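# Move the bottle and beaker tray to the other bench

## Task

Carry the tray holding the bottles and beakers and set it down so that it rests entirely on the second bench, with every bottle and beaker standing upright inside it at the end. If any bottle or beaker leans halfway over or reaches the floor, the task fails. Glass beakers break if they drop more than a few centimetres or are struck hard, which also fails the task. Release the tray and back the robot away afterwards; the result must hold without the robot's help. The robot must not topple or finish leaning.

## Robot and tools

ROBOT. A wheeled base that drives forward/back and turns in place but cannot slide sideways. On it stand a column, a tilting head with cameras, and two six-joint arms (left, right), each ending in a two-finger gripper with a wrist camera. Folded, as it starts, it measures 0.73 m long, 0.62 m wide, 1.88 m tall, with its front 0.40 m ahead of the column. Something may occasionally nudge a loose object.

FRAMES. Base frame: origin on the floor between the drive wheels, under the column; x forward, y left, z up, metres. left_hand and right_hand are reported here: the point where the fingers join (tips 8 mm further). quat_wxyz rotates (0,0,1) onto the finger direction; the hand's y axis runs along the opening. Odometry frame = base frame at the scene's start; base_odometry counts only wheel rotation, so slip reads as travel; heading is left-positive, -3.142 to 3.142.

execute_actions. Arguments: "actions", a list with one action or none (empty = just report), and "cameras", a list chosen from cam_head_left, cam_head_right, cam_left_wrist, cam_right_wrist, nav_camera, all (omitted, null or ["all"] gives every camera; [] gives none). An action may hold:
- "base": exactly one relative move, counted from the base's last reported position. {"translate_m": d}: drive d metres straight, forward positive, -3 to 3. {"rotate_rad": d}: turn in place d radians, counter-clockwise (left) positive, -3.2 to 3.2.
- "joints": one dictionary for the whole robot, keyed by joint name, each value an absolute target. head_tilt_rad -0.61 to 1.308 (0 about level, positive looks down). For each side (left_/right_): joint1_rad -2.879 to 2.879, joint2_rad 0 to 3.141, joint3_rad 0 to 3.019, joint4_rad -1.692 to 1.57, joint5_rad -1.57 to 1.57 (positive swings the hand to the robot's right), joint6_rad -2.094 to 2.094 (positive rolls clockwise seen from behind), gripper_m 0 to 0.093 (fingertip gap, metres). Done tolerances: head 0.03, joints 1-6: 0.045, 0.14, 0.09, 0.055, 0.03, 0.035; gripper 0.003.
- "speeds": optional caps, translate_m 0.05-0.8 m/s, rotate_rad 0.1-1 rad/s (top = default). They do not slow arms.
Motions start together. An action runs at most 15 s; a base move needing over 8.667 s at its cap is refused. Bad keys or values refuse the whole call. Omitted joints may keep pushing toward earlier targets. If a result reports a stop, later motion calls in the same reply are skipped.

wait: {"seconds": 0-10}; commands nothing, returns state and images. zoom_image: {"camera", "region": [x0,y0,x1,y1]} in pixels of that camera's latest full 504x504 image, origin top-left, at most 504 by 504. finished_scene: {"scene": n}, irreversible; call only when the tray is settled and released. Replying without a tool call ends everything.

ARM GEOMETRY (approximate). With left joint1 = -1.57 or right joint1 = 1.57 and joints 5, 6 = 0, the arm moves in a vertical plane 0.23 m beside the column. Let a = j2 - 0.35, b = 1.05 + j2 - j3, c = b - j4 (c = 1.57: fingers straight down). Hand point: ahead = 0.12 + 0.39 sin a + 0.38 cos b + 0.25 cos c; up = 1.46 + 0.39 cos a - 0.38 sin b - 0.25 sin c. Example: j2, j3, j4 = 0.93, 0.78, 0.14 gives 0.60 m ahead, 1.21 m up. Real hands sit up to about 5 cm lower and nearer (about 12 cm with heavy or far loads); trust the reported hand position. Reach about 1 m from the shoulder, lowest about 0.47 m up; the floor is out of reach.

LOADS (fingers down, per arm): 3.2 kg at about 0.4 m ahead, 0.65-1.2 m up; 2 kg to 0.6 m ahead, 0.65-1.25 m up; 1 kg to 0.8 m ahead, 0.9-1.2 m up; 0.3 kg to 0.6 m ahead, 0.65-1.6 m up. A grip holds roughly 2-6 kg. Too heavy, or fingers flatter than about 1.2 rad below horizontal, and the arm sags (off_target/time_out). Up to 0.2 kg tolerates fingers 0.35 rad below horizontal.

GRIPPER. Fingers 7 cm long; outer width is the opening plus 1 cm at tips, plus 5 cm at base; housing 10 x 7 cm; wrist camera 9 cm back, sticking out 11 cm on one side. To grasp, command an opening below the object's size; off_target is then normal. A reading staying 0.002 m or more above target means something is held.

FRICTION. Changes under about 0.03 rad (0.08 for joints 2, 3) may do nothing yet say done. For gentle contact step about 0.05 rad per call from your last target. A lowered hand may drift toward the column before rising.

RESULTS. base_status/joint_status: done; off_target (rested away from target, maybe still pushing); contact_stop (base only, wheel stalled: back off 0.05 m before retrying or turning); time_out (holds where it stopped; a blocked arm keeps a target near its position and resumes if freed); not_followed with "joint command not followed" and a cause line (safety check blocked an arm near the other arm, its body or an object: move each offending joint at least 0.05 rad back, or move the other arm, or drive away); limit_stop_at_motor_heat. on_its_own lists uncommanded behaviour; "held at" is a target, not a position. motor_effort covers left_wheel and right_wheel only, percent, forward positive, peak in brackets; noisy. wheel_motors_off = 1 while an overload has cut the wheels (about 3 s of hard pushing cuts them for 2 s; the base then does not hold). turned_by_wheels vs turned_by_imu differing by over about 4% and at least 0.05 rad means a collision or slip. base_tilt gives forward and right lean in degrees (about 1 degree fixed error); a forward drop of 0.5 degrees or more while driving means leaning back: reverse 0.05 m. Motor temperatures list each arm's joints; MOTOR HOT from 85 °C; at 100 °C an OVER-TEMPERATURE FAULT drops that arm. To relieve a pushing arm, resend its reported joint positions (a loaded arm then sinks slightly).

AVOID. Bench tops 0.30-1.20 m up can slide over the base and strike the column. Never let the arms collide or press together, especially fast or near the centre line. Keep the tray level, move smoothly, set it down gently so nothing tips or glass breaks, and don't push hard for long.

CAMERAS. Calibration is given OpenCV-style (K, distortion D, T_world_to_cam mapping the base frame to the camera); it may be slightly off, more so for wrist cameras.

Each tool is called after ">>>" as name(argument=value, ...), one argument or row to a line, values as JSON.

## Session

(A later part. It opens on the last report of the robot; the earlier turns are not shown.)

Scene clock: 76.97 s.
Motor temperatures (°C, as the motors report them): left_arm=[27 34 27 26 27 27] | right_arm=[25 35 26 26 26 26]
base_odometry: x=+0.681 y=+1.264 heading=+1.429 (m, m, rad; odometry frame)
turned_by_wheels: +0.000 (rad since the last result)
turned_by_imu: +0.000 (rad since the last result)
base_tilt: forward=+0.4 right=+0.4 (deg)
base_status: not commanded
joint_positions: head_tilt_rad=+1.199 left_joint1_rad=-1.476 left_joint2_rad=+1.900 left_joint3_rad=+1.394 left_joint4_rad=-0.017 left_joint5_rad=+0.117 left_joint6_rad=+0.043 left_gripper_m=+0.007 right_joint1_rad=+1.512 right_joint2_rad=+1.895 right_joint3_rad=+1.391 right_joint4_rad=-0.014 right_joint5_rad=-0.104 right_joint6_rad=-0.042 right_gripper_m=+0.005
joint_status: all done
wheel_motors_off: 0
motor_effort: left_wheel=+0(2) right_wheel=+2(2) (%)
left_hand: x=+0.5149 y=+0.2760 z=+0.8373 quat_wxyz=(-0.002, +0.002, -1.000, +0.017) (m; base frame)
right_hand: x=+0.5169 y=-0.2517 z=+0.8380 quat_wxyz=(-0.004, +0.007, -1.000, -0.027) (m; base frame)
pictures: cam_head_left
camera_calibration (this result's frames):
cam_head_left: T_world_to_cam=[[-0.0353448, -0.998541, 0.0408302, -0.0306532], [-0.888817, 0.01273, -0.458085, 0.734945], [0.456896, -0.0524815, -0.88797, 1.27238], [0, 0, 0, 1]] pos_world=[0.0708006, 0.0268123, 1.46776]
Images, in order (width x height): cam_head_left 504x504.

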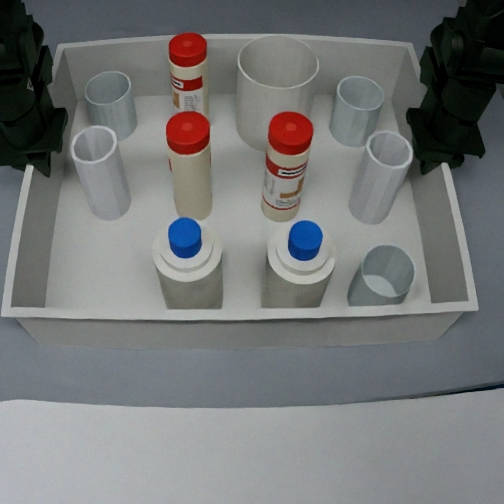

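Landed. Relax the push and release.

>>> execute_actions(
  actions=[
    {"joints":{"left_gripper_m":0.035,"right_gripper_m":0.035,"left_joint2_rad":1.9,"left_joint3_rad":1.394,"right_joint2_rad":1.895,"right_joint3_rad":1.391,"left_joint5_rad":0.117,"right_joint5_rad":-0.104,"left_joint6_rad":0.043,"right_joint6_rad":-0.042,"left_joint1_rad":-1.476,"right_joint1_rad":1.512,"left_joint4_rad":-0.017,"right_joint4_rad":-0.014}},
  ],
  cameras=["cam_head_left"],
)

>>> execute_actions(
  actions=[
    {"joints":{"left_joint2_rad":1.76,"left_joint3_rad":1.25,"right_joint2_rad":1.76,"right_joint3_rad":1.25}},
  ],
  cameras=["cam_head_left","cam_left_wrist","cam_right_wrist"],
)

Scene clock: 78.30 s.
Motor temperatures (°C, as the motors report them): left_arm=[27 34 27 26 27 27] | right_arm=[25 35 26 26 26 26]
base_odometry: x=+0.681 y=+1.264 heading=+1.429 (m, m, rad; odometry frame)
turned_by_wheels: +0.000 (rad since the last result)
turned_by_imu: +0.000 (rad since the last result)
base_tilt: forward=+0.4 right=+0.5 (deg)
base_status: not commanded
joint_positions: head_tilt_rad=+1.199 left_joint1_rad=-1.476 left_joint2_rad=+1.900 left_joint3_rad=+1.394 left_joint4_rad=-0.020 left_joint5_rad=+0.116 left_joint6_rad=+0.049 left_gripper_m=+0.035 right_joint1_rad=+1.512 right_joint2_rad=+1.896 right_joint3_rad=+1.392 right_joint4_rad=-0.017 right_joint5_rad=-0.105 right_joint6_rad=-0.050 right_gripper_m=+0.035
joint_status: all done
wheel_motors_off: 0
motor_effort: left_wheel=-1(3) right_wheel=+1(3) (%)
left_hand: x=+0.5136 y=+0.2764 z=+0.8373 quat_wxyz=(+0.000, +0.000, -1.000, +0.017) (m; base frame)
right_hand: x=+0.5165 y=-0.2521 z=+0.8377 quat_wxyz=(-0.003, +0.010, -1.000, -0.027) (m; base frame)
pictures: cam_head_left
camera_calibration (this result's frames):
cam_head_left: T_world_to_cam=[[-0.0353448, -0.998541, 0.0408302, -0.0306532], [-0.888817, 0.01273, -0.458085, 0.734945], [0.456896, -0.0524815, -0.88797, 1.27238], [0, 0, 0, 1]] pos_world=[0.0708006, 0.0268123, 1.46776]
Images, in order (width x height): cam_head_left 504x504.

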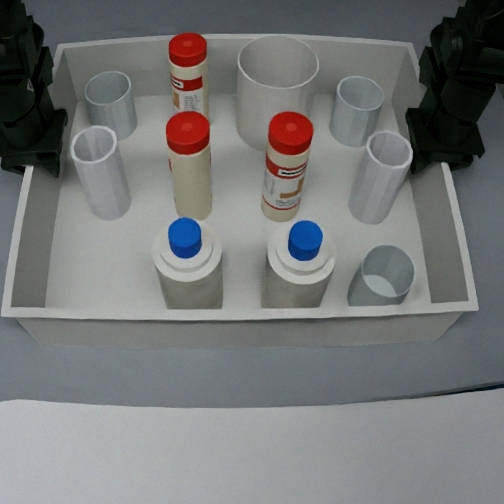

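Scene clock: 79.33 s.
Motor temperatures (°C, as the motors report them): left_arm=[27 34 27 26 27 27] | right_arm=[25 35 26 26 26 26]
base_odometry: x=+0.681 y=+1.264 heading=+1.429 (m, m, rad; odometry frame)
turned_by_wheels: +0.000 (rad since the last result)
turned_by_imu: +0.000 (rad since the last result)
base_tilt: forward=+0.4 right=+0.4 (deg)
base_status: not commanded
joint_positions: head_tilt_rad=+1.199 left_joint1_rad=-1.476 left_joint2_rad=+1.758 left_joint3_rad=+1.250 left_joint4_rad=-0.020 left_joint5_rad=+0.116 left_joint6_rad=+0.049 left_gripper_m=+0.035 right_joint1_rad=+1.512 right_joint2_rad=+1.766 right_joint3_rad=+1.252 right_joint4_rad=-0.017 right_joint5_rad=-0.105 right_joint6_rad=-0.050 right_gripper_m=+0.035
joint_status: all done
wheel_motors_off: 0
motor_effort: left_wheel=-2(2) right_wheel=+1(2) (%)
left_hand: x=+0.5079 y=+0.2717 z=+0.8916 quat_wxyz=(+0.001, +0.000, -1.000, +0.017) (m; base frame)
right_hand: x=+0.5065 y=-0.2492 z=+0.8874 quat_wxyz=(+0.002, +0.010, -1.000, -0.027) (m; base frame)
pictures: cam_head_left, cam_left_wrist, cam_right_wrist
camera_calibration (this result's frames):
cam_head_left: T_world_to_cam=[[-0.0353448, -0.998541, 0.0408302, -0.0306532], [-0.888817, 0.01273, -0.458085, 0.734945], [0.456896, -0.0524815, -0.88797, 1.27238], [0, 0, 0, 1]] pos_world=[0.0708006, 0.0268123, 1.46776]
cam_left_wrist: T_world_to_cam=[[-0.0141241, -0.999704, 0.0198071, 0.263804], [-0.812547, 0.0230198, 0.582441, -0.104949], [-0.582724, -0.00786769, -0.812632, 1.15066], [0, 0, 0, 1]] pos_world=[0.588965, 0.275195, 0.990961]
cam_right_wrist: T_world_to_cam=[[0.0192782, -0.997374, -0.0698158, -0.191431], [-0.806269, -0.0568012, 0.588815, -0.122381], [-0.591234, 0.0449391, -0.805247, 1.15049], [0, 0, 0, 1]] pos_world=[0.585227, -0.249582, 0.985122]
Images, in order (width x height): cam_head_left 504x504, cam_left_wrist 504x504, cam_right_wrist 504x504.

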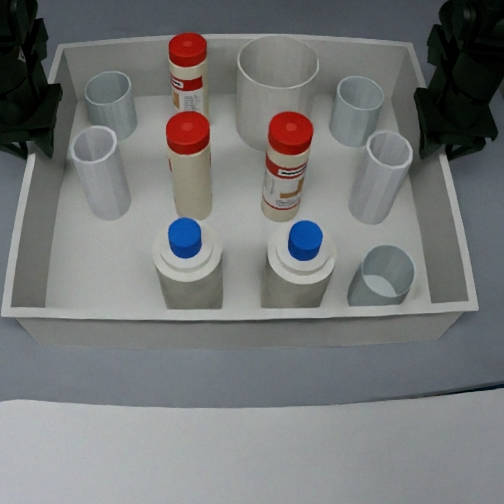

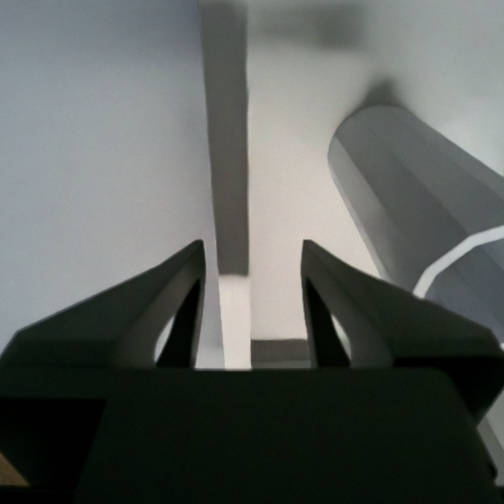

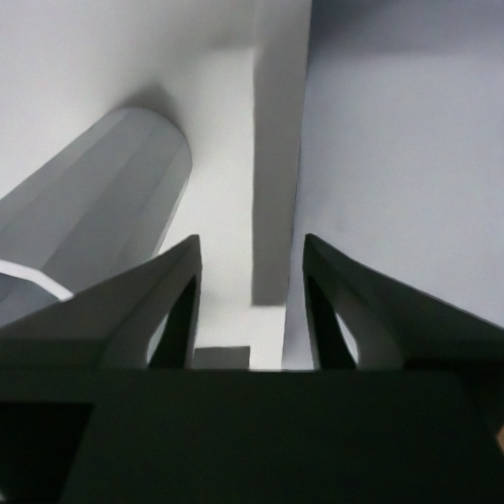

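>>> execute_actions(
  actions=[
    {"joints":{"left_joint2_rad":1.5,"left_joint3_rad":1.05,"left_joint4_rad":-0.07,"right_joint2_rad":1.5,"right_joint3_rad":1.05,"right_joint4_rad":-0.07}},
  ],
  cameras=["cam_head_left"],
)

Scene clock: 81.47 s.
Motor temperatures (°C, as the motors report them): left_arm=[27 34 27 26 27 27] | right_arm=[25 35 26 26 26 26]
base_odometry: x=+0.681 y=+1.264 heading=+1.429 (m, m, rad; odometry frame)
turned_by_wheels: +0.000 (rad since the last result)
turned_by_imu: -0.001 (rad since the last result)
base_tilt: forward=+0.4 right=+0.4 (deg)
base_status: not commanded
joint_positions: head_tilt_rad=+1.199 left_joint1_rad=-1.476 left_joint2_rad=+1.485 left_joint3_rad=+1.054 left_joint4_rad=-0.070 left_joint5_rad=+0.116 left_joint6_rad=+0.049 left_gripper_m=+0.035 right_joint1_rad=+1.512 right_joint2_rad=+1.488 right_joint3_rad=+1.051 right_joint4_rad=-0.060 right_joint5_rad=-0.105 right_joint6_rad=-0.050 right_gripper_m=+0.035
joint_status: all done
wheel_motors_off: 0
motor_effort: left_wheel=-2(2) right_wheel=+1(3) (%)
left_hand: x=+0.5137 y=+0.2636 z=+0.9929 quat_wxyz=(-0.013, -0.002, -1.000, +0.016) (m; base frame)
right_hand: x=+0.5135 y=-0.2441 z=+0.9910 quat_wxyz=(-0.015, +0.011, -0.999, -0.026) (m; base frame)
pictures: cam_head_left
camera_calibration (this result's frames):
cam_head_left: T_world_to_cam=[[-0.0353448, -0.998541, 0.0408302, -0.0306532], [-0.888817, 0.01273, -0.458085, 0.734945], [0.456896, -0.0524815, -0.88797, 1.27238], [0, 0, 0, 1]] pos_world=[0.0708006, 0.0268123, 1.46776]
Images, in order (width x height): cam_head_left 504x504.

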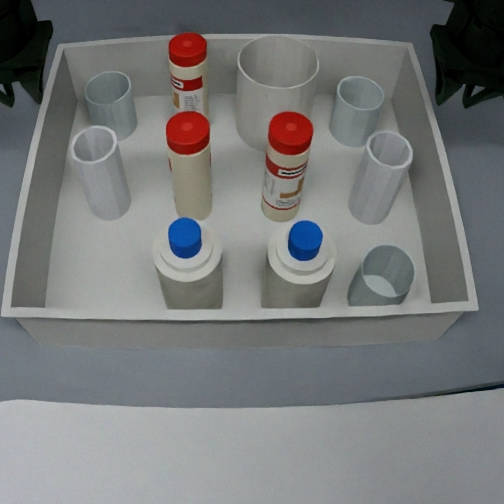

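>>> execute_actions(
  actions=[
    {"base":{"translate_m":-0.9},"joints":{"head_tilt_rad":0.7}},
  ],
  cameras=["cam_head_left","nav_camera"],
)

Scene clock: 84.60 s.
Motor temperatures (°C, as the motors report them): left_arm=[27 33 27 26 27 27] | right_arm=[25 35 26 26 26 26]
base_odometry: x=+0.555 y=+0.372 heading=+1.429 (m, m, rad; odometry frame)
turned_by_wheels: -0.001 (rad since the last result)
turned_by_imu: -0.001 (rad since the last result)
base_tilt: forward=+0.5 right=+0.4 (deg)
base_status: done
joint_positions: head_tilt_rad=+0.716 left_joint1_rad=-1.476 left_joint2_rad=+1.489 left_joint3_rad=+1.050 left_joint4_rad=-0.070 left_joint5_rad=+0.116 left_joint6_rad=+0.049 left_gripper_m=+0.035 right_joint1_rad=+1.512 right_joint2_rad=+1.489 right_joint3_rad=+1.045 right_joint4_rad=-0.060 right_joint5_rad=-0.105 right_joint6_rad=-0.050 right_gripper_m=+0.035
joint_status: all done
wheel_motors_off: 0
motor_effort: left_wheel=-2(51) right_wheel=+1(57) (%)
left_hand: x=+0.5097 y=+0.2635 z=+0.9914 quat_wxyz=(-0.010, -0.001, -1.000, +0.016) (m; base frame)
right_hand: x=+0.5089 y=-0.2440 z=+0.9903 quat_wxyz=(-0.011, +0.011, -1.000, -0.027) (m; base frame)
pictures: cam_head_left, nav_camera
camera_calibration (this result's frames):
cam_head_left: T_world_to_cam=[[-0.0502571, -0.998541, 0.0197631, 0.00253567], [-0.574702, 0.01273, -0.818264, 1.27391], [0.816818, -0.0524815, -0.574503, 0.771649], [0, 0, 0, 1]] pos_world=[0.101952, 0.0268123, 1.48566]
Images, in order (width x height): cam_head_left 504x504, nav_camera 504x504.

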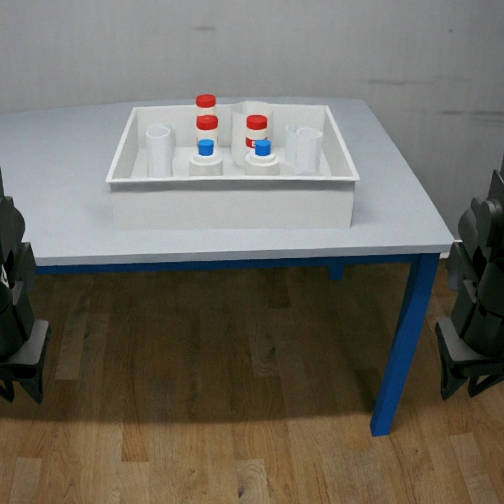

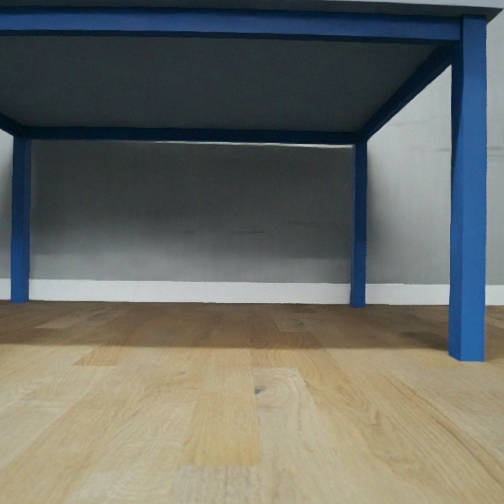

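>>> finished_scene(
  scene=2,
)

The scene is finished: the task was done.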